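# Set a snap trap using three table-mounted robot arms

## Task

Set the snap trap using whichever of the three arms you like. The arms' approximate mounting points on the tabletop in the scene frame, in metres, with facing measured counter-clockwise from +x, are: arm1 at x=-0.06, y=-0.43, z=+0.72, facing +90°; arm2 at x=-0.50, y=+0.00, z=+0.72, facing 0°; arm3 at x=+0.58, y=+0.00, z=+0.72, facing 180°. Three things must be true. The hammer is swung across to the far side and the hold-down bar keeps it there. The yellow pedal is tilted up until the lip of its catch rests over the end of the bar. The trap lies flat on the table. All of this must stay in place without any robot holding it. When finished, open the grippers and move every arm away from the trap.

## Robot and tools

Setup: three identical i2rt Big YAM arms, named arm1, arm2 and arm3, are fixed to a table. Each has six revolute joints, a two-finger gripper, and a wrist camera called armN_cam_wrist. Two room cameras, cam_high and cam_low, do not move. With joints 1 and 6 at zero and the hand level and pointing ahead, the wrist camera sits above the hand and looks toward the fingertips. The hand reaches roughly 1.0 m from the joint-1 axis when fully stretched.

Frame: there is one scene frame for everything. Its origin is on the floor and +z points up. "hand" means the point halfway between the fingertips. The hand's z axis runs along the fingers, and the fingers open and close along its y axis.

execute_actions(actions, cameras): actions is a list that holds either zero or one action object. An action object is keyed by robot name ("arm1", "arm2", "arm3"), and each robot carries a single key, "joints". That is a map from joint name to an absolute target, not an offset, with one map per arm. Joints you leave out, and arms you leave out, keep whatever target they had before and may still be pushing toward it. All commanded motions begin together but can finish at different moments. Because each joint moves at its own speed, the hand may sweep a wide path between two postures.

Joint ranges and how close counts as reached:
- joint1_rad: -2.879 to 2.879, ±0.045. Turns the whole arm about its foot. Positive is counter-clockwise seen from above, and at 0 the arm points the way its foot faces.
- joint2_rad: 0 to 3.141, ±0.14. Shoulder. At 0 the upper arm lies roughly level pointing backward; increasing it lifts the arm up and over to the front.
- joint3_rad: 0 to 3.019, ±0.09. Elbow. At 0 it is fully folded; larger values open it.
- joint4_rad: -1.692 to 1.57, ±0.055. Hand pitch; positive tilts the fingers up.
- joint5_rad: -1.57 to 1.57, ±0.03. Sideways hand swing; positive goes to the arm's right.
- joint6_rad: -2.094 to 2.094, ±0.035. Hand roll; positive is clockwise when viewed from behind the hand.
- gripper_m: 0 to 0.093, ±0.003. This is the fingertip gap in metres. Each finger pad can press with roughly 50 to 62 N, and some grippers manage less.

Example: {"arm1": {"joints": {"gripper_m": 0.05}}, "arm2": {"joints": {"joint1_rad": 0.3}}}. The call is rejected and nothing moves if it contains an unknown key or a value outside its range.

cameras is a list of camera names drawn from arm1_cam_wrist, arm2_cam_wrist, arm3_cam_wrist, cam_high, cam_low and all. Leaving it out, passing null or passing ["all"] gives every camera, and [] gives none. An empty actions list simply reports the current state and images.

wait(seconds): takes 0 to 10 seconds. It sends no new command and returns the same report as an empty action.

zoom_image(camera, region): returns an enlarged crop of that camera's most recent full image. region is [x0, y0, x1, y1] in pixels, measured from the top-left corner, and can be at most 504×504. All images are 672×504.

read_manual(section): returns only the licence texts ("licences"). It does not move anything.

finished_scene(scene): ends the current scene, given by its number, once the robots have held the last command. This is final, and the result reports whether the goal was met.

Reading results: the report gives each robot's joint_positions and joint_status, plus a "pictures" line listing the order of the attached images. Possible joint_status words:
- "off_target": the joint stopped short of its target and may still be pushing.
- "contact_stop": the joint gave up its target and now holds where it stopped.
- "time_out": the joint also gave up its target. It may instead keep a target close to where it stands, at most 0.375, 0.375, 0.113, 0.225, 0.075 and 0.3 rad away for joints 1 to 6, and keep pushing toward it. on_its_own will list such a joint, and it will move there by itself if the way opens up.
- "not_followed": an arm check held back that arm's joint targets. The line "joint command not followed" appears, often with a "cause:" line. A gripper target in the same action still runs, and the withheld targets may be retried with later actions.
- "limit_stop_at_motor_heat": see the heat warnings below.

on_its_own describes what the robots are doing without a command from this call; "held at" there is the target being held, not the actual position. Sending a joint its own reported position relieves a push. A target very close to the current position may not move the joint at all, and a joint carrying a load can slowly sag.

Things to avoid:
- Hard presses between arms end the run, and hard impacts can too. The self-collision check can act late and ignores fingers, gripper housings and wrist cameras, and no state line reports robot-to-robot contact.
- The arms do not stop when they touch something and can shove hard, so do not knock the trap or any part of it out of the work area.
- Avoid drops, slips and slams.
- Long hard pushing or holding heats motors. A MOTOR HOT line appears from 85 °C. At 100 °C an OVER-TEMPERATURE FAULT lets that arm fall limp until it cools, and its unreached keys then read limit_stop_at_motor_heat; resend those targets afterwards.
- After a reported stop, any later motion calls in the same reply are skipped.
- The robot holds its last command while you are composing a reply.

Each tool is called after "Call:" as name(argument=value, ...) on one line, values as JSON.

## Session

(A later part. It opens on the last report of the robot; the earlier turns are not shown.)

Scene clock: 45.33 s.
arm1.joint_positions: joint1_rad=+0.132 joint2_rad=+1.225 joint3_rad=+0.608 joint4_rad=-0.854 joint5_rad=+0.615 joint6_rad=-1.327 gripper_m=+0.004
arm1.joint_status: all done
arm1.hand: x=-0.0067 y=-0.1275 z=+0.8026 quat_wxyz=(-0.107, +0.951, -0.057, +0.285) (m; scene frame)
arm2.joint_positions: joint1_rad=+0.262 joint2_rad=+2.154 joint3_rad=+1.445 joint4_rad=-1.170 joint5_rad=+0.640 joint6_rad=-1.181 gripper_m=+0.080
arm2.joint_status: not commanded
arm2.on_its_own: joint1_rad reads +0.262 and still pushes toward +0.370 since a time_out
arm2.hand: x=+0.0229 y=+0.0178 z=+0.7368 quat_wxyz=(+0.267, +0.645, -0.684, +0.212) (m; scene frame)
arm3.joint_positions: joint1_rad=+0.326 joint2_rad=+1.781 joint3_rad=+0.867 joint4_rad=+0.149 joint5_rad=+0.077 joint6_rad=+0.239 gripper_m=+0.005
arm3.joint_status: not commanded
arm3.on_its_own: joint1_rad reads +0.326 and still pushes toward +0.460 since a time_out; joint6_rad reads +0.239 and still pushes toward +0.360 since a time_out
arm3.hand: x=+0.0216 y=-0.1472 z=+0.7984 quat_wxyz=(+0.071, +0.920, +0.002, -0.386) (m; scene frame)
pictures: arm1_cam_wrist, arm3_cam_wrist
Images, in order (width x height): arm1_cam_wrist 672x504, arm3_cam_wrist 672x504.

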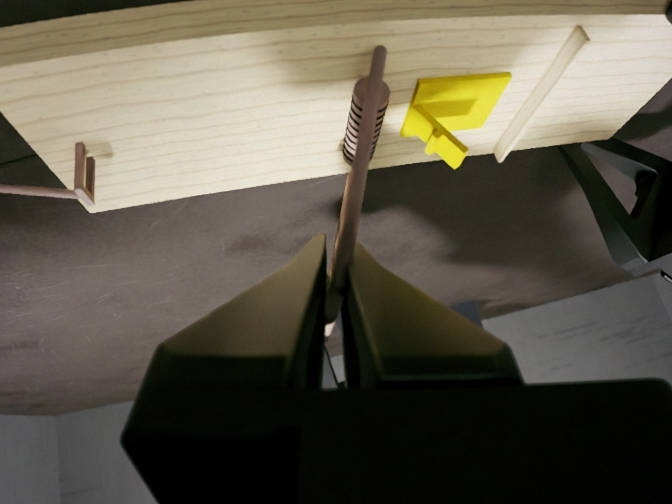

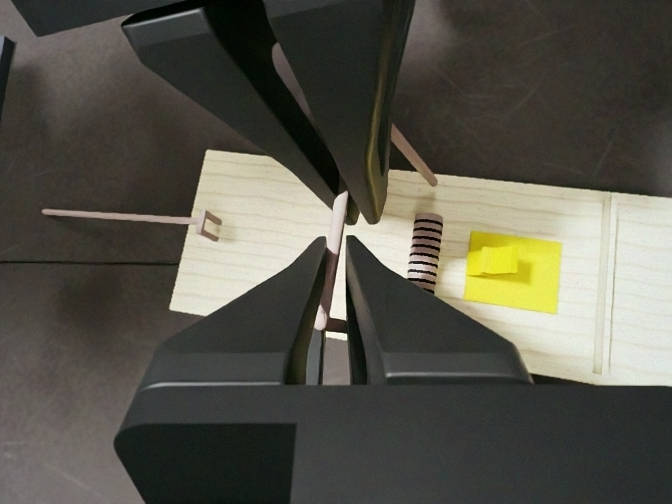

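Call:
execute_actions(actions=[{"arm1":{"joints":{"joint2_rad":1.34,"joint3_rad":0.48,"joint4_rad":-0.97}},"arm3":{"joints":{"gripper_m":0.014,"joint2_rad":1.83,"joint1_rad":0.4,"joint6_rad":0.25}}}], cameras=["arm1_cam_wrist","arm3_cam_wrist"])

Scene clock: 47.30 s.
arm1.joint_positions: joint1_rad=+0.126 joint2_rad=+1.298 joint3_rad=+0.550 joint4_rad=-0.877 joint5_rad=+0.607 joint6_rad=-1.314 gripper_m=+0.003
arm1.joint_status: joint4_rad time_out (moved -0.023 of -0.116); the others done
arm1.on_its_own: joint4_rad reads -0.877 and still pushes toward -0.970 since a time_out
arm1.hand: x=-0.0004 y=-0.1646 z=+0.7659 quat_wxyz=(-0.035, +0.953, -0.043, +0.296) (m; scene frame)
arm2.joint_positions: joint1_rad=+0.274 joint2_rad=+2.155 joint3_rad=+1.444 joint4_rad=-1.163 joint5_rad=+0.646 joint6_rad=-1.203 gripper_m=+0.080
arm2.joint_status: not commanded
arm2.on_its_own: joint1_rad reads +0.274 and still pushes toward +0.370 since a time_out
arm2.hand: x=+0.0240 y=+0.0233 z=+0.7367 quat_wxyz=(+0.267, +0.656, -0.673, +0.214) (m; scene frame)
arm3.joint_positions: joint1_rad=+0.396 joint2_rad=+1.810 joint3_rad=+0.834 joint4_rad=+0.127 joint5_rad=-0.005 joint6_rad=+0.258 gripper_m=+0.014
arm3.joint_status: all done
arm3.hand: x=+0.0599 y=-0.1914 z=+0.7663 quat_wxyz=(+0.113, +0.935, +0.043, -0.335) (m; scene frame)
pictures: arm1_cam_wrist, arm3_cam_wrist
Images, in order (width x height): arm1_cam_wrist 672x504, arm3_cam_wrist 672x504.

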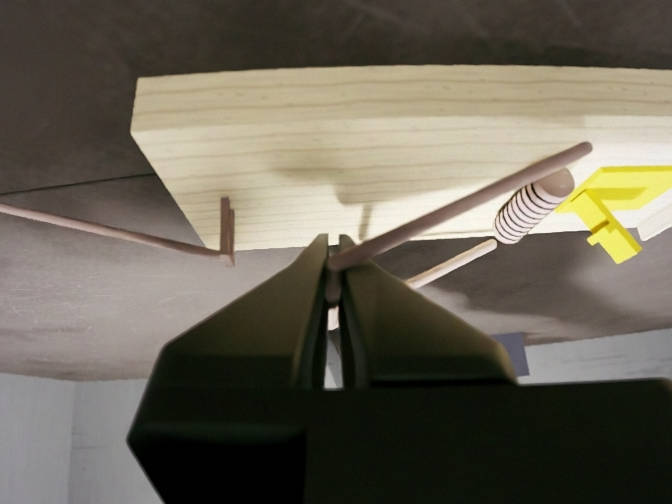

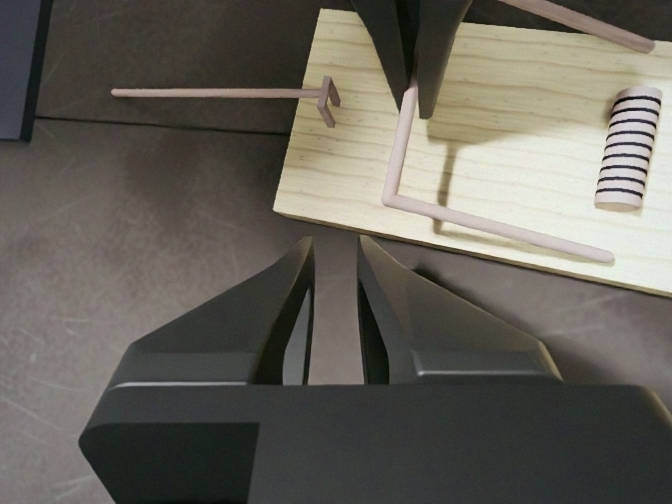

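Call:
execute_actions(actions=[{"arm3":{"joints":{"gripper_m":0.025,"joint2_rad":1.74,"joint3_rad":0.92,"joint4_rad":0.04,"joint6_rad":0.35}}}], cameras=[])

Call:
execute_actions(actions=[{"arm3":{"joints":{"joint1_rad":0.355,"joint2_rad":1.78}}}], cameras=["arm3_cam_wrist","cam_high"])

Scene clock: 48.70 s.
arm1.joint_positions: joint1_rad=+0.126 joint2_rad=+1.298 joint3_rad=+0.550 joint4_rad=-0.877 joint5_rad=+0.607 joint6_rad=-1.314 gripper_m=+0.003
arm1.joint_status: not commanded
arm1.on_its_own: joint4_rad reads -0.877 and still pushes toward -0.970 since a time_out
arm1.hand: x=-0.0004 y=-0.1646 z=+0.7659 quat_wxyz=(-0.035, +0.953, -0.043, +0.296) (m; scene frame)
arm2.joint_positions: joint1_rad=+0.274 joint2_rad=+2.155 joint3_rad=+1.444 joint4_rad=-1.163 joint5_rad=+0.646 joint6_rad=-1.203 gripper_m=+0.080
arm2.joint_status: not commanded
arm2.on_its_own: joint1_rad reads +0.274 and still pushes toward +0.370 since a time_out
arm2.hand: x=+0.0240 y=+0.0233 z=+0.7367 quat_wxyz=(+0.267, +0.656, -0.673, +0.214) (m; scene frame)
arm3.joint_positions: joint1_rad=+0.396 joint2_rad=+1.759 joint3_rad=+0.881 joint4_rad=+0.048 joint5_rad=-0.005 joint6_rad=+0.341 gripper_m=+0.025
arm3.joint_status: all done
arm3.hand: x=+0.0458 y=-0.1962 z=+0.7993 quat_wxyz=(+0.130, +0.932, +0.004, -0.338) (m; scene frame)
pictures: none
No camera images: the call's "cameras" was empty. Leave "cameras" out to get every camera's image.

Scene clock: 49.40 s.
arm1.joint_positions: joint1_rad=+0.126 joint2_rad=+1.298 joint3_rad=+0.550 joint4_rad=-0.877 joint5_rad=+0.607 joint6_rad=-1.314 gripper_m=+0.003
arm1.joint_status: not commanded
arm1.on_its_own: joint4_rad reads -0.877 and still pushes toward -0.970 since a time_out
arm1.hand: x=-0.0004 y=-0.1646 z=+0.7659 quat_wxyz=(-0.035, +0.953, -0.043, +0.296) (m; scene frame)
arm2.joint_positions: joint1_rad=+0.274 joint2_rad=+2.155 joint3_rad=+1.444 joint4_rad=-1.163 joint5_rad=+0.646 joint6_rad=-1.203 gripper_m=+0.080
arm2.joint_status: not commanded
arm2.on_its_own: joint1_rad reads +0.274 and still pushes toward +0.370 since a time_out
arm2.hand: x=+0.0240 y=+0.0233 z=+0.7367 quat_wxyz=(+0.267, +0.656, -0.673, +0.214) (m; scene frame)
arm3.joint_positions: joint1_rad=+0.355 joint2_rad=+1.759 joint3_rad=+0.881 joint4_rad=+0.048 joint5_rad=-0.005 joint6_rad=+0.342 gripper_m=+0.025
arm3.joint_status: all done
arm3.hand: x=+0.0382 y=-0.1741 z=+0.7990 quat_wxyz=(+0.123, +0.932, -0.016, -0.340) (m; scene frame)
pictures: arm3_cam_wrist, cam_high
Images, in order (width x height): arm3_cam_wrist 672x504, cam_high 672x504.

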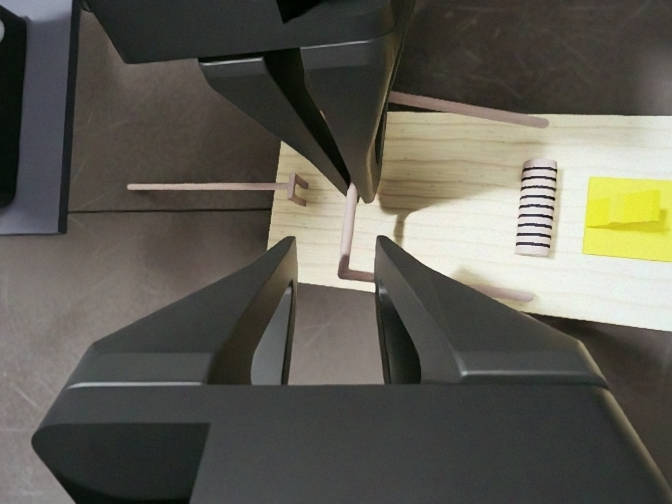

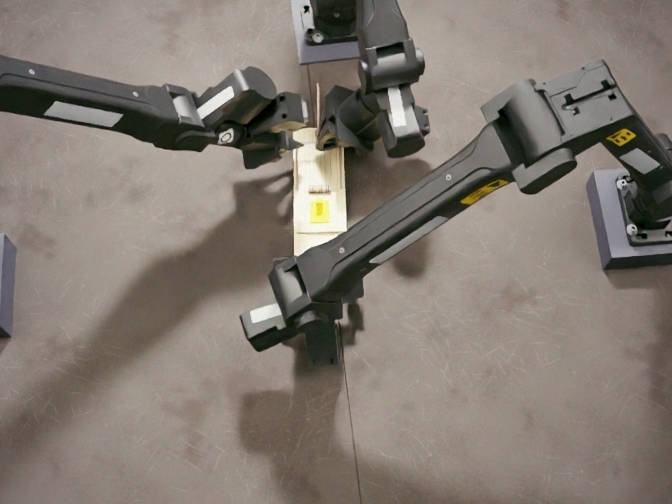

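Call:
execute_actions(actions=[{"arm3":{"joints":{"joint1_rad":0.348,"joint2_rad":1.845,"joint4_rad":0.11}}}], cameras=["arm3_cam_wrist","arm1_cam_wrist"])

Scene clock: 50.17 s.
arm1.joint_positions: joint1_rad=+0.126 joint2_rad=+1.298 joint3_rad=+0.550 joint4_rad=-0.877 joint5_rad=+0.607 joint6_rad=-1.314 gripper_m=+0.003
arm1.joint_status: not commanded
arm1.on_its_own: joint4_rad reads -0.877 and still pushes toward -0.970 since a time_out
arm1.hand: x=-0.0004 y=-0.1647 z=+0.7657 quat_wxyz=(-0.035, +0.953, -0.043, +0.296) (m; scene frame)
arm2.joint_positions: joint1_rad=+0.274 joint2_rad=+2.155 joint3_rad=+1.444 joint4_rad=-1.163 joint5_rad=+0.646 joint6_rad=-1.203 gripper_m=+0.080
arm2.joint_status: not commanded
arm2.on_its_own: joint1_rad reads +0.274 and still pushes toward +0.370 since a time_out
arm2.hand: x=+0.0240 y=+0.0233 z=+0.7367 quat_wxyz=(+0.267, +0.656, -0.673, +0.214) (m; scene frame)
arm3.joint_positions: joint1_rad=+0.350 joint2_rad=+1.818 joint3_rad=+0.886 joint4_rad=+0.100 joint5_rad=-0.002 joint6_rad=+0.342 gripper_m=+0.025
arm3.joint_status: all done
arm3.hand: x=+0.0328 y=-0.1728 z=+0.7772 quat_wxyz=(+0.121, +0.932, -0.019, -0.340) (m; scene frame)
pictures: arm1_cam_wrist, arm3_cam_wrist
Images, in order (width x height): arm1_cam_wrist 672x504, arm3_cam_wrist 672x504.

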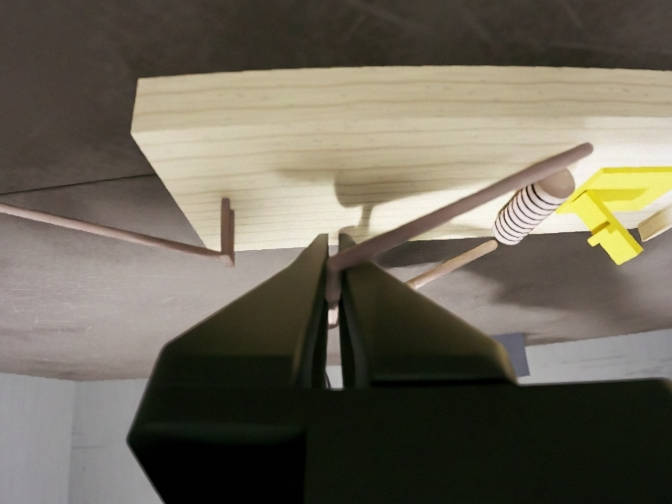

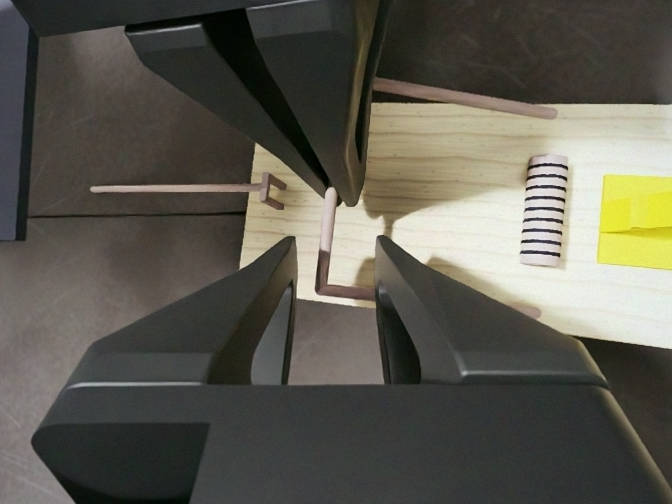

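Call:
execute_actions(actions=[{"arm3":{"joints":{"joint2_rad":1.865}}}], cameras=["arm3_cam_wrist"])

Call:
execute_actions(actions=[{"arm3":{"joints":{"gripper_m":0}}}], cameras=["arm3_cam_wrist"])

Scene clock: 50.87 s.
arm1.joint_positions: joint1_rad=+0.126 joint2_rad=+1.298 joint3_rad=+0.550 joint4_rad=-0.877 joint5_rad=+0.607 joint6_rad=-1.314 gripper_m=+0.003
arm1.joint_status: not commanded
arm1.on_its_own: joint4_rad reads -0.877 and still pushes toward -0.970 since a time_out
arm1.hand: x=-0.0004 y=-0.1647 z=+0.7657 quat_wxyz=(-0.035, +0.953, -0.043, +0.296) (m; scene frame)
arm2.joint_positions: joint1_rad=+0.274 joint2_rad=+2.155 joint3_rad=+1.444 joint4_rad=-1.163 joint5_rad=+0.646 joint6_rad=-1.203 gripper_m=+0.080
arm2.joint_status: not commanded
arm2.on_its_own: joint1_rad reads +0.274 and still pushes toward +0.370 since a time_out
arm2.hand: x=+0.0240 y=+0.0233 z=+0.7367 quat_wxyz=(+0.267, +0.656, -0.673, +0.214) (m; scene frame)
arm3.joint_positions: joint1_rad=+0.349 joint2_rad=+1.824 joint3_rad=+0.889 joint4_rad=+0.104 joint5_rad=-0.002 joint6_rad=+0.342 gripper_m=+0.025
arm3.joint_status: all done
arm3.hand: x=+0.0314 y=-0.1728 z=+0.7757 quat_wxyz=(+0.121, +0.932, -0.019, -0.340) (m; scene frame)
pictures: arm3_cam_wrist
Images, in order (width x height): arm3_cam_wrist 672x504.

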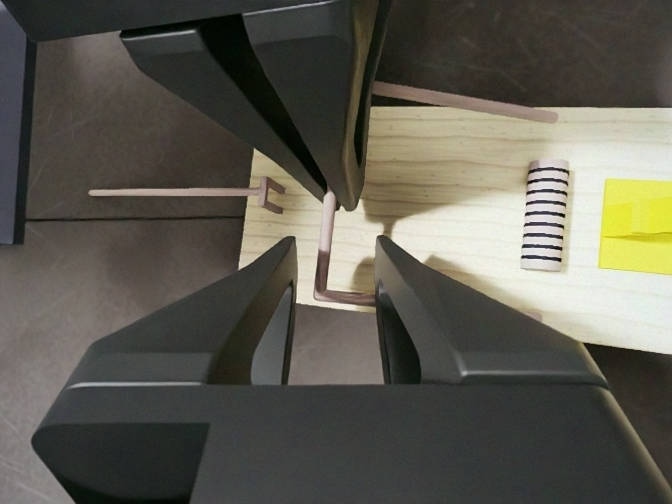

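Scene clock: 51.53 s.
arm1.joint_positions: joint1_rad=+0.126 joint2_rad=+1.298 joint3_rad=+0.550 joint4_rad=-0.877 joint5_rad=+0.607 joint6_rad=-1.314 gripper_m=+0.003
arm1.joint_status: not commanded
arm1.on_its_own: joint4_rad reads -0.877 and still pushes toward -0.970 since a time_out
arm1.hand: x=-0.0004 y=-0.1645 z=+0.7658 quat_wxyz=(-0.035, +0.953, -0.043, +0.297) (m; scene frame)
arm2.joint_positions: joint1_rad=+0.274 joint2_rad=+2.155 joint3_rad=+1.444 joint4_rad=-1.163 joint5_rad=+0.646 joint6_rad=-1.203 gripper_m=+0.080
arm2.joint_status: not commanded
arm2.on_its_own: joint1_rad reads +0.274 and still pushes toward +0.370 since a time_out
arm2.hand: x=+0.0240 y=+0.0236 z=+0.7367 quat_wxyz=(+0.266, +0.656, -0.673, +0.214) (m; scene frame)
arm3.joint_positions: joint1_rad=+0.351 joint2_rad=+1.824 joint3_rad=+0.894 joint4_rad=+0.108 joint5_rad=-0.010 joint6_rad=+0.360 gripper_m=+0.002
arm3.joint_status: all done
arm3.hand: x=+0.0291 y=-0.1757 z=+0.7783 quat_wxyz=(+0.129, +0.930, -0.025, -0.342) (m; scene frame)
pictures: arm3_cam_wrist
Images, in order (width x height): arm3_cam_wrist 672x504.

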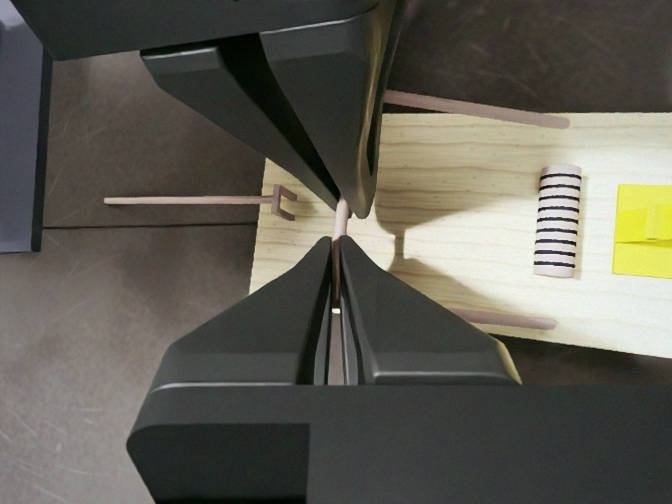

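Call:
execute_actions(actions=[{"arm3":{"joints":{"joint2_rad":1.94,"joint3_rad":0.85}},"arm1":{"joints":{"joint2_rad":1.29,"joint3_rad":0.55,"joint4_rad":-0.88,"joint1_rad":0.13}}}], cameras=[])

Call:
execute_actions(actions=[{"arm1":{"joints":{"gripper_m":0.016,"joint1_rad":0.165,"joint2_rad":1.26}}}], cameras=["arm3_cam_wrist","arm1_cam_wrist"])

Scene clock: 52.47 s.
arm1.joint_positions: joint1_rad=+0.122 joint2_rad=+1.295 joint3_rad=+0.555 joint4_rad=-0.864 joint5_rad=+0.594 joint6_rad=-1.315 gripper_m=+0.003
arm1.joint_status: all done
arm1.hand: x=-0.0021 y=-0.1596 z=+0.7666 quat_wxyz=(-0.043, +0.955, -0.047, +0.289) (m; scene frame)
arm2.joint_positions: joint1_rad=+0.278 joint2_rad=+2.155 joint3_rad=+1.444 joint4_rad=-1.164 joint5_rad=+0.642 joint6_rad=-1.198 gripper_m=+0.080
arm2.joint_status: not commanded
arm2.on_its_own: joint1_rad reads +0.278 and still pushes toward +0.370 since a time_out
arm2.hand: x=+0.0235 y=+0.0258 z=+0.7364 quat_wxyz=(+0.265, +0.656, -0.674, +0.213) (m; scene frame)
arm3.joint_positions: joint1_rad=+0.349 joint2_rad=+1.832 joint3_rad=+0.889 joint4_rad=+0.126 joint5_rad=-0.005 joint6_rad=+0.362 gripper_m=+0.002
arm3.joint_status: all done
arm3.hand: x=+0.0289 y=-0.1736 z=+0.7751 quat_wxyz=(+0.127, +0.929, -0.028, -0.345) (m; scene frame)
pictures: none
No camera images: the call's "cameras" was empty. Leave "cameras" out to get every camera's image.

Scene clock: 53.33 s.
arm1.joint_positions: joint1_rad=+0.155 joint2_rad=+1.273 joint3_rad=+0.555 joint4_rad=-0.864 joint5_rad=+0.602 joint6_rad=-1.429 gripper_m=+0.016
arm1.joint_status: all done
arm1.hand: x=-0.0101 y=-0.1561 z=+0.7725 quat_wxyz=(-0.042, +0.955, +0.019, +0.292) (m; scene frame)
arm2.joint_positions: joint1_rad=+0.288 joint2_rad=+2.154 joint3_rad=+1.444 joint4_rad=-1.167 joint5_rad=+0.632 joint6_rad=-1.186 gripper_m=+0.080
arm2.joint_status: not commanded
arm2.on_its_own: joint1_rad reads +0.288 and still pushes toward +0.370 since a time_out
arm2.hand: x=+0.0221 y=+0.0324 z=+0.7362 quat_wxyz=(+0.262, +0.656, -0.676, +0.211) (m; scene frame)
arm3.joint_positions: joint1_rad=+0.339 joint2_rad=+1.836 joint3_rad=+0.889 joint4_rad=+0.130 joint5_rad=+0.002 joint6_rad=+0.362 gripper_m=+0.002
arm3.joint_status: not commanded
arm3.hand: x=+0.0268 y=-0.1676 z=+0.7736 quat_wxyz=(+0.123, +0.929, -0.033, -0.347) (m; scene frame)
pictures: arm1_cam_wrist, arm3_cam_wrist
Images, in order (width x height): arm1_cam_wrist 672x504, arm3_cam_wrist 672x504.

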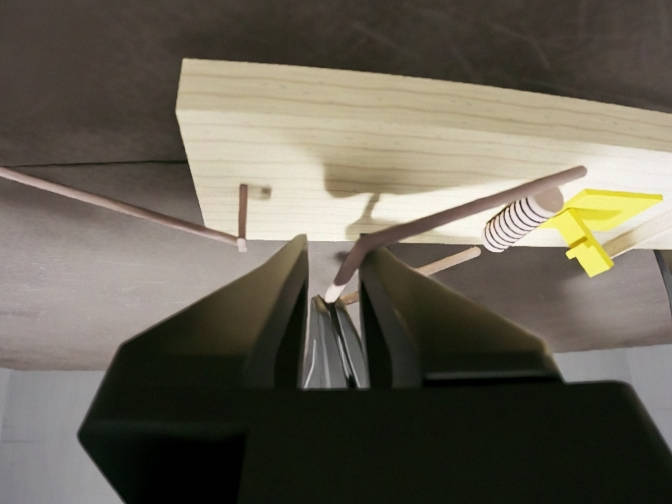

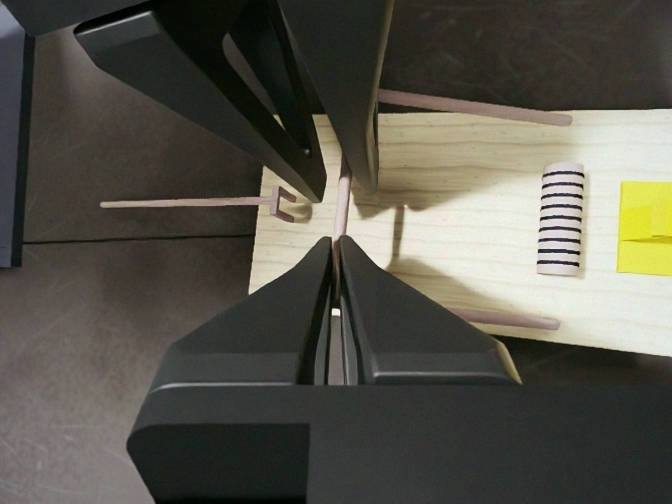

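Corner now at tip level; close and press.

Call:
execute_actions(actions=[{"arm1":{"joints":{"gripper_m":0}}}], cameras=["arm1_cam_wrist"])

Call:
execute_actions(actions=[{"arm1":{"joints":{"joint2_rad":1.4,"joint3_rad":0.5,"joint4_rad":-0.9}}}], cameras=["arm3_cam_wrist","arm1_cam_wrist"])

Scene clock: 54.27 s.
arm1.joint_positions: joint1_rad=+0.154 joint2_rad=+1.273 joint3_rad=+0.556 joint4_rad=-0.855 joint5_rad=+0.604 joint6_rad=-1.383 gripper_m=+0.005
arm1.joint_status: gripper_m off_target (ended at +0.005, target +0.000)
arm1.hand: x=-0.0101 y=-0.1535 z=+0.7730 quat_wxyz=(-0.054, +0.955, -0.004, +0.291) (m; scene frame)
arm2.joint_positions: joint1_rad=+0.288 joint2_rad=+2.154 joint3_rad=+1.444 joint4_rad=-1.171 joint5_rad=+0.633 joint6_rad=-1.188 gripper_m=+0.080
arm2.joint_status: not commanded
arm2.on_its_own: joint1_rad reads +0.288 and still pushes toward +0.370 since a time_out
arm2.hand: x=+0.0214 y=+0.0322 z=+0.7365 quat_wxyz=(+0.264, +0.657, -0.674, +0.211) (m; scene frame)
arm3.joint_positions: joint1_rad=+0.339 joint2_rad=+1.836 joint3_rad=+0.888 joint4_rad=+0.131 joint5_rad=+0.001 joint6_rad=+0.361 gripper_m=+0.002
arm3.joint_status: not commanded
arm3.hand: x=+0.0271 y=-0.1677 z=+0.7734 quat_wxyz=(+0.123, +0.929, -0.033, -0.347) (m; scene frame)
pictures: arm1_cam_wrist
Images, in order (width x height): arm1_cam_wrist 672x504.

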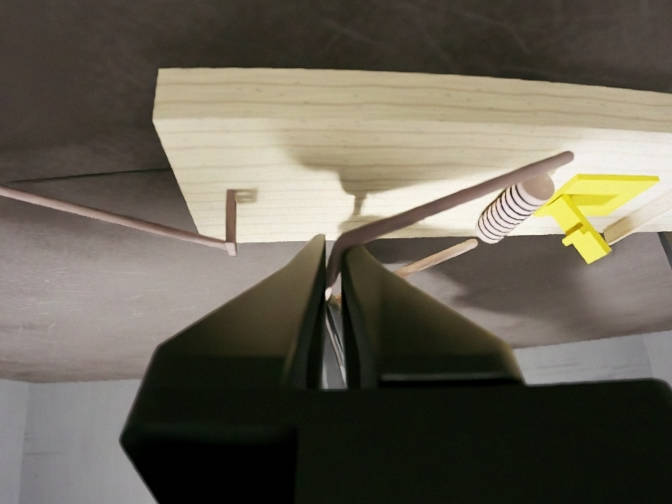

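Scene clock: 55.03 s.
arm1.joint_positions: joint1_rad=+0.154 joint2_rad=+1.359 joint3_rad=+0.560 joint4_rad=-0.855 joint5_rad=+0.623 joint6_rad=-1.379 gripper_m=+0.004
arm1.joint_status: all done
arm1.hand: x=-0.0064 y=-0.1591 z=+0.7553 quat_wxyz=(-0.017, +0.952, +0.006, +0.307) (m; scene frame)
arm2.joint_positions: joint1_rad=+0.290 joint2_rad=+2.154 joint3_rad=+1.444 joint4_rad=-1.171 joint5_rad=+0.636 joint6_rad=-1.203 gripper_m=+0.080
arm2.joint_status: not commanded
arm2.on_its_own: joint1_rad reads +0.290 and still pushes toward +0.370 since a time_out
arm2.hand: x=+0.0215 y=+0.0329 z=+0.7368 quat_wxyz=(+0.266, +0.662, -0.668, +0.210) (m; scene frame)
arm3.joint_positions: joint1_rad=+0.343 joint2_rad=+1.864 joint3_rad=+0.888 joint4_rad=+0.139 joint5_rad=-0.005 joint6_rad=+0.361 gripper_m=+0.002
arm3.joint_status: not commanded
arm3.hand: x=+0.0308 y=-0.1699 z=+0.7589 quat_wxyz=(+0.123, +0.933, -0.030, -0.336) (m; scene frame)
pictures: arm1_cam_wrist, arm3_cam_wrist
Images, in order (width x height): arm1_cam_wrist 672x504, arm3_cam_wrist 672x504.

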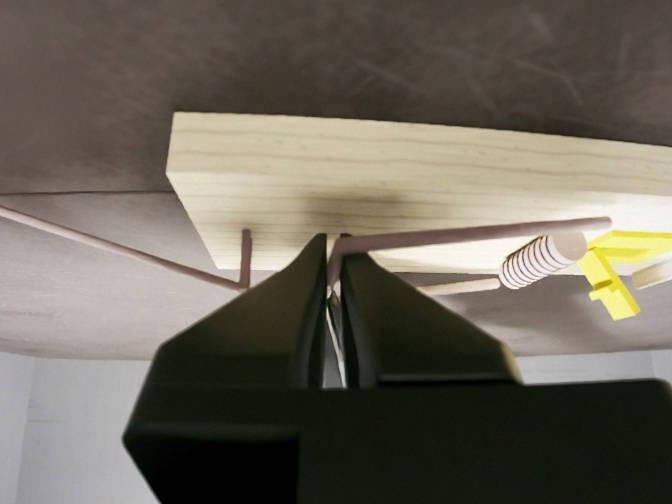

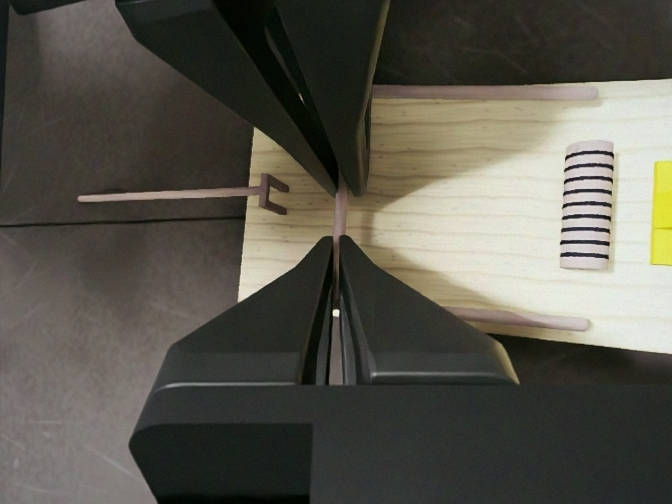

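Matches scene 1. Release arm3.

Call:
execute_actions(actions=[{"arm1":{"joints":{"joint2_rad":1.42}},"arm3":{"joints":{"joint2_rad":1.86,"gripper_m":0.015}},"arm2":{"joints":{"joint1_rad":0.32}}}], cameras=[])

Call:
execute_actions(actions=[{"arm3":{"joints":{"joint2_rad":1.72,"joint3_rad":0.75}}}], cameras=[])

Call:
execute_actions(actions=[{"arm3":{"joints":{"joint1_rad":0.48,"joint2_rad":1.85,"joint3_rad":0.71,"joint4_rad":0.79,"joint6_rad":0,"gripper_m":0}}}], cameras=[])

Call:
execute_actions(actions=[{"arm3":{"joints":{"joint2_rad":2.03}}}], cameras=["arm3_cam_wrist","arm1_cam_wrist","cam_high"])

Scene clock: 56.07 s.
arm1.joint_positions: joint1_rad=+0.154 joint2_rad=+1.369 joint3_rad=+0.561 joint4_rad=-0.855 joint5_rad=+0.623 joint6_rad=-1.378 gripper_m=+0.004
arm1.joint_status: all done
arm1.hand: x=-0.0063 y=-0.1594 z=+0.7534 quat_wxyz=(-0.014, +0.951, +0.007, +0.308) (m; scene frame)
arm2.joint_positions: joint1_rad=+0.289 joint2_rad=+2.154 joint3_rad=+1.444 joint4_rad=-1.170 joint5_rad=+0.635 joint6_rad=-1.203 gripper_m=+0.080
arm2.joint_status: all done
arm2.hand: x=+0.0218 y=+0.0323 z=+0.7366 quat_wxyz=(+0.265, +0.662, -0.669, +0.210) (m; scene frame)
arm3.joint_positions: joint1_rad=+0.343 joint2_rad=+1.859 joint3_rad=+0.884 joint4_rad=+0.140 joint5_rad=-0.005 joint6_rad=+0.353 gripper_m=+0.015
arm3.joint_status: all done
arm3.hand: x=+0.0316 y=-0.1696 z=+0.7604 quat_wxyz=(+0.122, +0.933, -0.026, -0.338) (m; scene frame)
pictures: none
No camera images: the call's "cameras" was empty. Leave "cameras" out to get every camera's image.

Scene clock: 56.93 s.
arm1.joint_positions: joint1_rad=+0.154 joint2_rad=+1.369 joint3_rad=+0.561 joint4_rad=-0.855 joint5_rad=+0.624 joint6_rad=-1.377 gripper_m=+0.004
arm1.joint_status: not commanded
arm1.hand: x=-0.0063 y=-0.1593 z=+0.7534 quat_wxyz=(-0.014, +0.951, +0.007, +0.308) (m; scene frame)
arm2.joint_positions: joint1_rad=+0.289 joint2_rad=+2.154 joint3_rad=+1.444 joint4_rad=-1.169 joint5_rad=+0.634 joint6_rad=-1.203 gripper_m=+0.080
arm2.joint_status: not commanded
arm2.hand: x=+0.0219 y=+0.0324 z=+0.7365 quat_wxyz=(+0.265, +0.662, -0.669, +0.210) (m; scene frame)
arm3.joint_positions: joint1_rad=+0.343 joint2_rad=+1.748 joint3_rad=+0.746 joint4_rad=+0.114 joint5_rad=-0.005 joint6_rad=+0.352 gripper_m=+0.015
arm3.joint_status: all done
arm3.hand: x=+0.0866 y=-0.1528 z=+0.7636 quat_wxyz=(+0.114, +0.942, -0.026, -0.315) (m; scene frame)
pictures: none
No camera images: the call's "cameras" was empty. Leave "cameras" out to get every camera's image.

Scene clock: 58.30 s.
arm1.joint_positions: joint1_rad=+0.154 joint2_rad=+1.369 joint3_rad=+0.561 joint4_rad=-0.855 joint5_rad=+0.624 joint6_rad=-1.377 gripper_m=+0.004
arm1.joint_status: not commanded
arm1.hand: x=-0.0063 y=-0.1593 z=+0.7534 quat_wxyz=(-0.014, +0.951, +0.007, +0.308) (m; scene frame)
arm2.joint_positions: joint1_rad=+0.289 joint2_rad=+2.154 joint3_rad=+1.444 joint4_rad=-1.169 joint5_rad=+0.634 joint6_rad=-1.203 gripper_m=+0.080
arm2.joint_status: not commanded
arm2.hand: x=+0.0219 y=+0.0324 z=+0.7365 quat_wxyz=(+0.265, +0.662, -0.669, +0.210) (m; scene frame)
arm3.joint_positions: joint1_rad=+0.487 joint2_rad=+1.848 joint3_rad=+0.710 joint4_rad=+0.770 joint5_rad=-0.007 joint6_rad=+0.009 gripper_m=+0.001
arm3.joint_status: all done
arm3.hand: x=+0.0557 y=-0.2489 z=+0.8265 quat_wxyz=(+0.134, +0.805, +0.176, -0.550) (m; scene frame)
pictures: none
No camera images: the call's "cameras" was empty. Leave "cameras" out to get every camera's image.

Scene clock: 59.27 s.
arm1.joint_positions: joint1_rad=+0.154 joint2_rad=+1.369 joint3_rad=+0.561 joint4_rad=-0.855 joint5_rad=+0.624 joint6_rad=-1.377 gripper_m=+0.004
arm1.joint_status: not commanded
arm1.hand: x=-0.0063 y=-0.1593 z=+0.7534 quat_wxyz=(-0.014, +0.951, +0.007, +0.308) (m; scene frame)
arm2.joint_positions: joint1_rad=+0.289 joint2_rad=+2.154 joint3_rad=+1.444 joint4_rad=-1.169 joint5_rad=+0.634 joint6_rad=-1.203 gripper_m=+0.080
arm2.joint_status: not commanded
arm2.hand: x=+0.0219 y=+0.0324 z=+0.7365 quat_wxyz=(+0.265, +0.662, -0.669, +0.210) (m; scene frame)
arm3.joint_positions: joint1_rad=+0.487 joint2_rad=+2.025 joint3_rad=+0.710 joint4_rad=+0.788 joint5_rad=-0.007 joint6_rad=+0.008 gripper_m=+0.001
arm3.joint_status: all done
arm3.hand: x=+0.0763 y=-0.2403 z=+0.7330 quat_wxyz=(+0.119, +0.847, +0.186, -0.484) (m; scene frame)
pictures: arm1_cam_wrist, arm3_cam_wrist, cam_high
Images, in order (width x height): arm1_cam_wrist 672x504, arm3_cam_wrist 672x504, cam_high 672x504.

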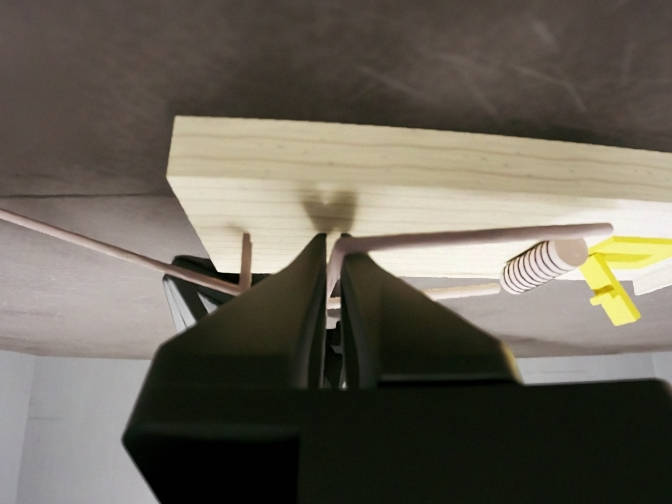

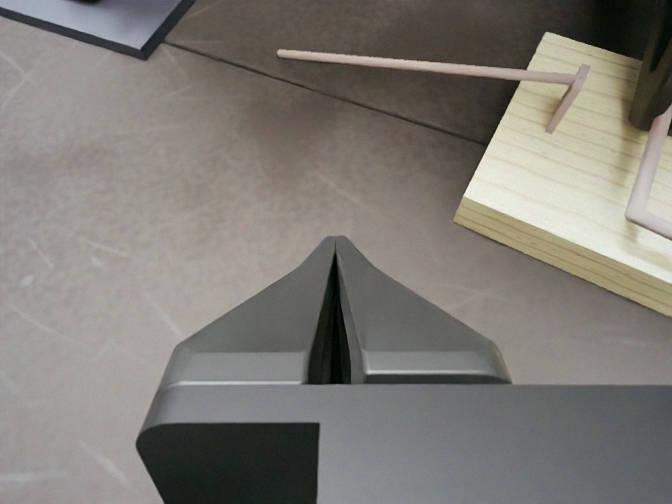

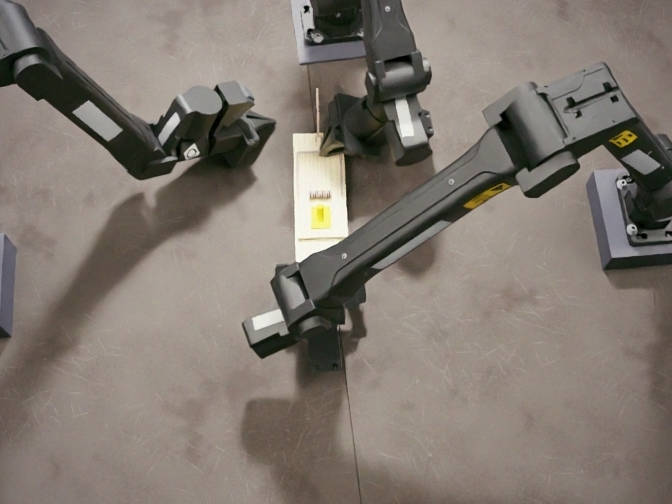

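Call:
execute_actions(actions=[{"arm3":{"joints":{"joint1_rad":0.44,"joint2_rad":2.085,"joint3_rad":0.92,"joint4_rad":0.67}}}], cameras=["arm3_cam_wrist","arm1_cam_wrist","cam_high"])

Call:
execute_actions(actions=[{"arm3":{"joints":{"joint2_rad":1.97}}}], cameras=["arm3_cam_wrist","arm1_cam_wrist","cam_high"])

Scene clock: 60.30 s.
arm1.joint_positions: joint1_rad=+0.155 joint2_rad=+1.369 joint3_rad=+0.562 joint4_rad=-0.855 joint5_rad=+0.622 joint6_rad=-1.374 gripper_m=+0.004
arm1.joint_status: not commanded
arm1.hand: x=-0.0067 y=-0.1590 z=+0.7535 quat_wxyz=(-0.015, +0.951, +0.006, +0.307) (m; scene frame)
arm2.joint_positions: joint1_rad=+0.288 joint2_rad=+2.154 joint3_rad=+1.444 joint4_rad=-1.167 joint5_rad=+0.633 joint6_rad=-1.198 gripper_m=+0.080
arm2.joint_status: not commanded
arm2.hand: x=+0.0223 y=+0.0324 z=+0.7363 quat_wxyz=(+0.263, +0.660, -0.671, +0.210) (m; scene frame)
arm3.joint_positions: joint1_rad=+0.443 joint2_rad=+2.066 joint3_rad=+0.884 joint4_rad=+0.679 joint5_rad=-0.011 joint6_rad=+0.008 gripper_m=+0.001
arm3.joint_status: all done
arm3.hand: x=+0.0076 y=-0.2431 z=+0.7445 quat_wxyz=(+0.112, +0.844, +0.167, -0.497) (m; scene frame)
pictures: arm1_cam_wrist, arm3_cam_wrist, cam_high
Images, in order (width x height): arm1_cam_wrist 672x504, arm3_cam_wrist 672x504, cam_high 672x504.

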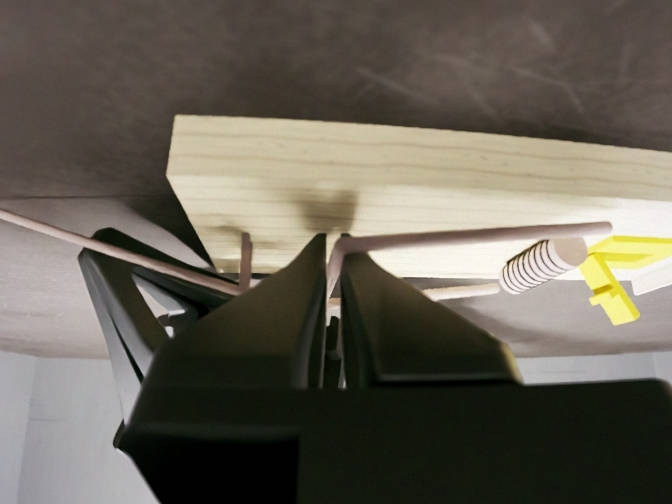

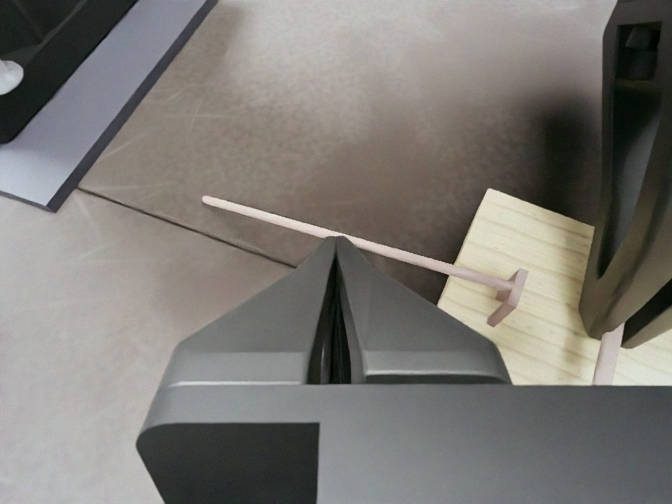

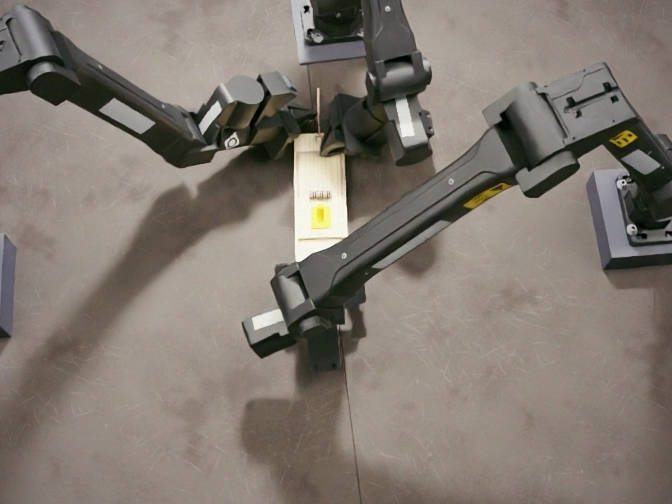

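Scene clock: 61.23 s.
arm1.joint_positions: joint1_rad=+0.155 joint2_rad=+1.369 joint3_rad=+0.562 joint4_rad=-0.855 joint5_rad=+0.622 joint6_rad=-1.374 gripper_m=+0.004
arm1.joint_status: not commanded
arm1.hand: x=-0.0067 y=-0.1590 z=+0.7535 quat_wxyz=(-0.015, +0.951, +0.006, +0.307) (m; scene frame)
arm2.joint_positions: joint1_rad=+0.288 joint2_rad=+2.154 joint3_rad=+1.444 joint4_rad=-1.167 joint5_rad=+0.633 joint6_rad=-1.198 gripper_m=+0.080
arm2.joint_status: not commanded
arm2.hand: x=+0.0223 y=+0.0324 z=+0.7363 quat_wxyz=(+0.263, +0.660, -0.671, +0.210) (m; scene frame)
arm3.joint_positions: joint1_rad=+0.443 joint2_rad=+1.985 joint3_rad=+0.884 joint4_rad=+0.674 joint5_rad=-0.010 joint6_rad=+0.008 gripper_m=+0.001
arm3.joint_status: all done
arm3.hand: x=-0.0031 y=-0.2469 z=+0.7925 quat_wxyz=(+0.118, +0.825, +0.163, -0.528) (m; scene frame)
pictures: arm1_cam_wrist, arm3_cam_wrist, cam_high
Images, in order (width x height): arm1_cam_wrist 672x504, arm3_cam_wrist 672x504, cam_high 672x504.

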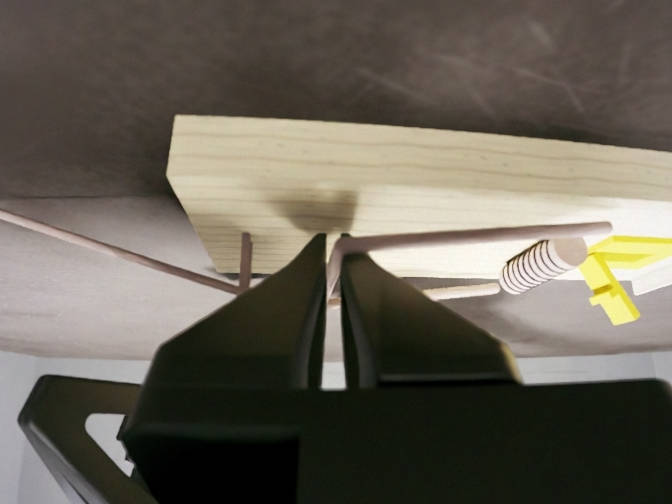

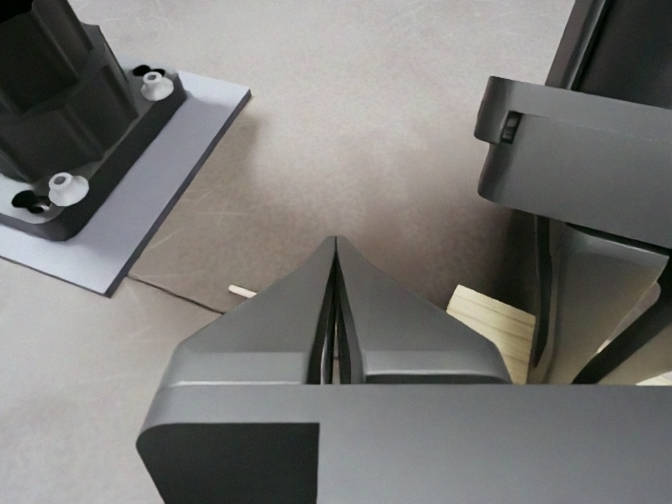

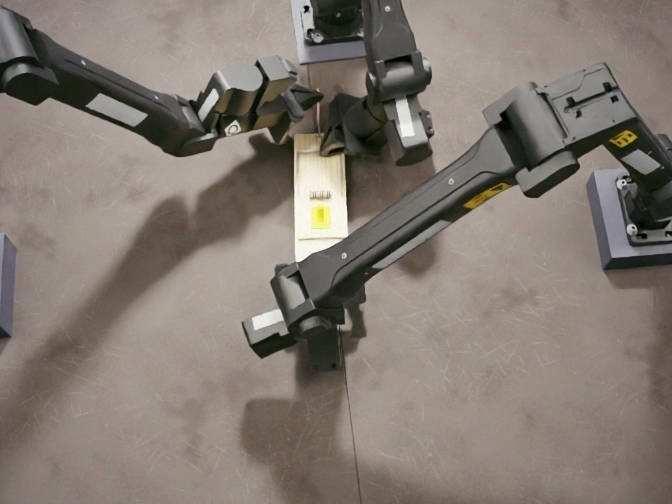

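Call:
execute_actions(actions=[{"arm3":{"joints":{"joint3_rad":0.8,"joint1_rad":0.455}}}], cameras=[])

Call:
execute_actions(actions=[{"arm3":{"joints":{"joint2_rad":2.06,"joint4_rad":0.74}}}], cameras=[])

Call:
execute_actions(actions=[{"arm3":{"joints":{"joint2_rad":2.13,"joint3_rad":0.99,"joint4_rad":0.68}}}], cameras=["arm3_cam_wrist","arm1_cam_wrist"])

Scene clock: 62.40 s.
arm1.joint_positions: joint1_rad=+0.155 joint2_rad=+1.369 joint3_rad=+0.562 joint4_rad=-0.855 joint5_rad=+0.622 joint6_rad=-1.374 gripper_m=+0.004
arm1.joint_status: not commanded
arm1.hand: x=-0.0067 y=-0.1590 z=+0.7535 quat_wxyz=(-0.015, +0.951, +0.006, +0.307) (m; scene frame)
arm2.joint_positions: joint1_rad=+0.288 joint2_rad=+2.154 joint3_rad=+1.444 joint4_rad=-1.167 joint5_rad=+0.633 joint6_rad=-1.198 gripper_m=+0.080
arm2.joint_status: not commanded
arm2.hand: x=+0.0223 y=+0.0324 z=+0.7363 quat_wxyz=(+0.263, +0.660, -0.671, +0.210) (m; scene frame)
arm3.joint_positions: joint1_rad=+0.447 joint2_rad=+1.985 joint3_rad=+0.797 joint4_rad=+0.673 joint5_rad=-0.010 joint6_rad=+0.008 gripper_m=+0.001
arm3.joint_status: all done
arm3.hand: x=+0.0348 y=-0.2343 z=+0.7599 quat_wxyz=(+0.112, +0.847, +0.169, -0.492) (m; scene frame)
pictures: none
No camera images: the call's "cameras" was empty. Leave "cameras" out to get every camera's image.

Scene clock: 63.30 s.
arm1.joint_positions: joint1_rad=+0.155 joint2_rad=+1.369 joint3_rad=+0.562 joint4_rad=-0.855 joint5_rad=+0.622 joint6_rad=-1.374 gripper_m=+0.004
arm1.joint_status: not commanded
arm1.hand: x=-0.0067 y=-0.1590 z=+0.7535 quat_wxyz=(-0.015, +0.951, +0.006, +0.307) (m; scene frame)
arm2.joint_positions: joint1_rad=+0.288 joint2_rad=+2.154 joint3_rad=+1.444 joint4_rad=-1.167 joint5_rad=+0.633 joint6_rad=-1.198 gripper_m=+0.080
arm2.joint_status: not commanded
arm2.hand: x=+0.0223 y=+0.0324 z=+0.7363 quat_wxyz=(+0.263, +0.660, -0.671, +0.210) (m; scene frame)
arm3.joint_positions: joint1_rad=+0.447 joint2_rad=+2.047 joint3_rad=+0.797 joint4_rad=+0.722 joint5_rad=-0.010 joint6_rad=+0.008 gripper_m=+0.001
arm3.joint_status: all done
arm3.hand: x=+0.0391 y=-0.2328 z=+0.7348 quat_wxyz=(+0.111, +0.850, +0.170, -0.486) (m; scene frame)
pictures: none
No camera images: the call's "cameras" was empty. Leave "cameras" out to get every camera's image.

Scene clock: 64.17 s.
arm1.joint_positions: joint1_rad=+0.155 joint2_rad=+1.369 joint3_rad=+0.562 joint4_rad=-0.855 joint5_rad=+0.622 joint6_rad=-1.373 gripper_m=+0.004
arm1.joint_status: not commanded
arm1.hand: x=-0.0068 y=-0.1590 z=+0.7535 quat_wxyz=(-0.015, +0.951, +0.005, +0.307) (m; scene frame)
arm2.joint_positions: joint1_rad=+0.288 joint2_rad=+2.154 joint3_rad=+1.444 joint4_rad=-1.167 joint5_rad=+0.633 joint6_rad=-1.198 gripper_m=+0.080
arm2.joint_status: not commanded
arm2.hand: x=+0.0223 y=+0.0324 z=+0.7363 quat_wxyz=(+0.263, +0.660, -0.672, +0.211) (m; scene frame)
arm3.joint_positions: joint1_rad=+0.455 joint2_rad=+2.113 joint3_rad=+0.955 joint4_rad=+0.687 joint5_rad=-0.012 joint6_rad=+0.008 gripper_m=+0.001
arm3.joint_status: all done
arm3.hand: x=-0.0130 y=-0.2602 z=+0.7433 quat_wxyz=(+0.118, +0.835, +0.171, -0.509) (m; scene frame)
pictures: arm1_cam_wrist, arm3_cam_wrist
Images, in order (width x height): arm1_cam_wrist 672x504, arm3_cam_wrist 672x504.

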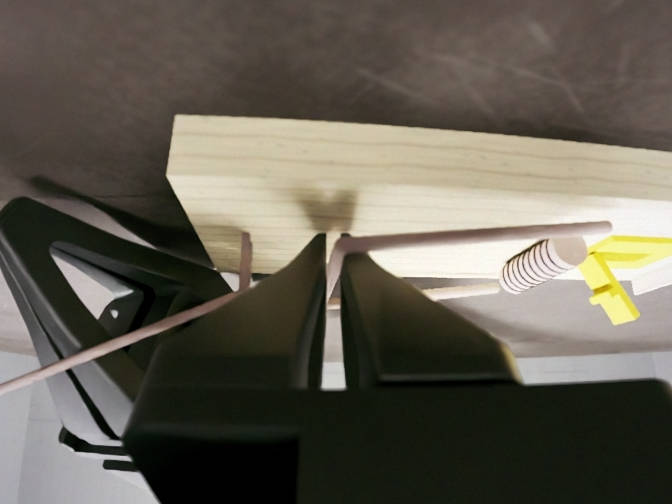

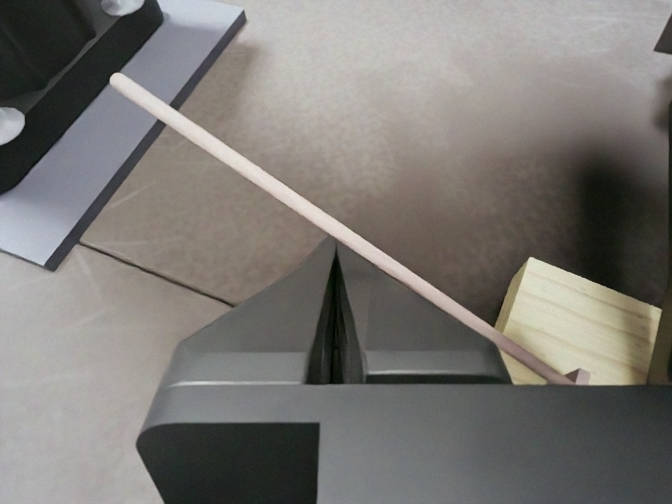

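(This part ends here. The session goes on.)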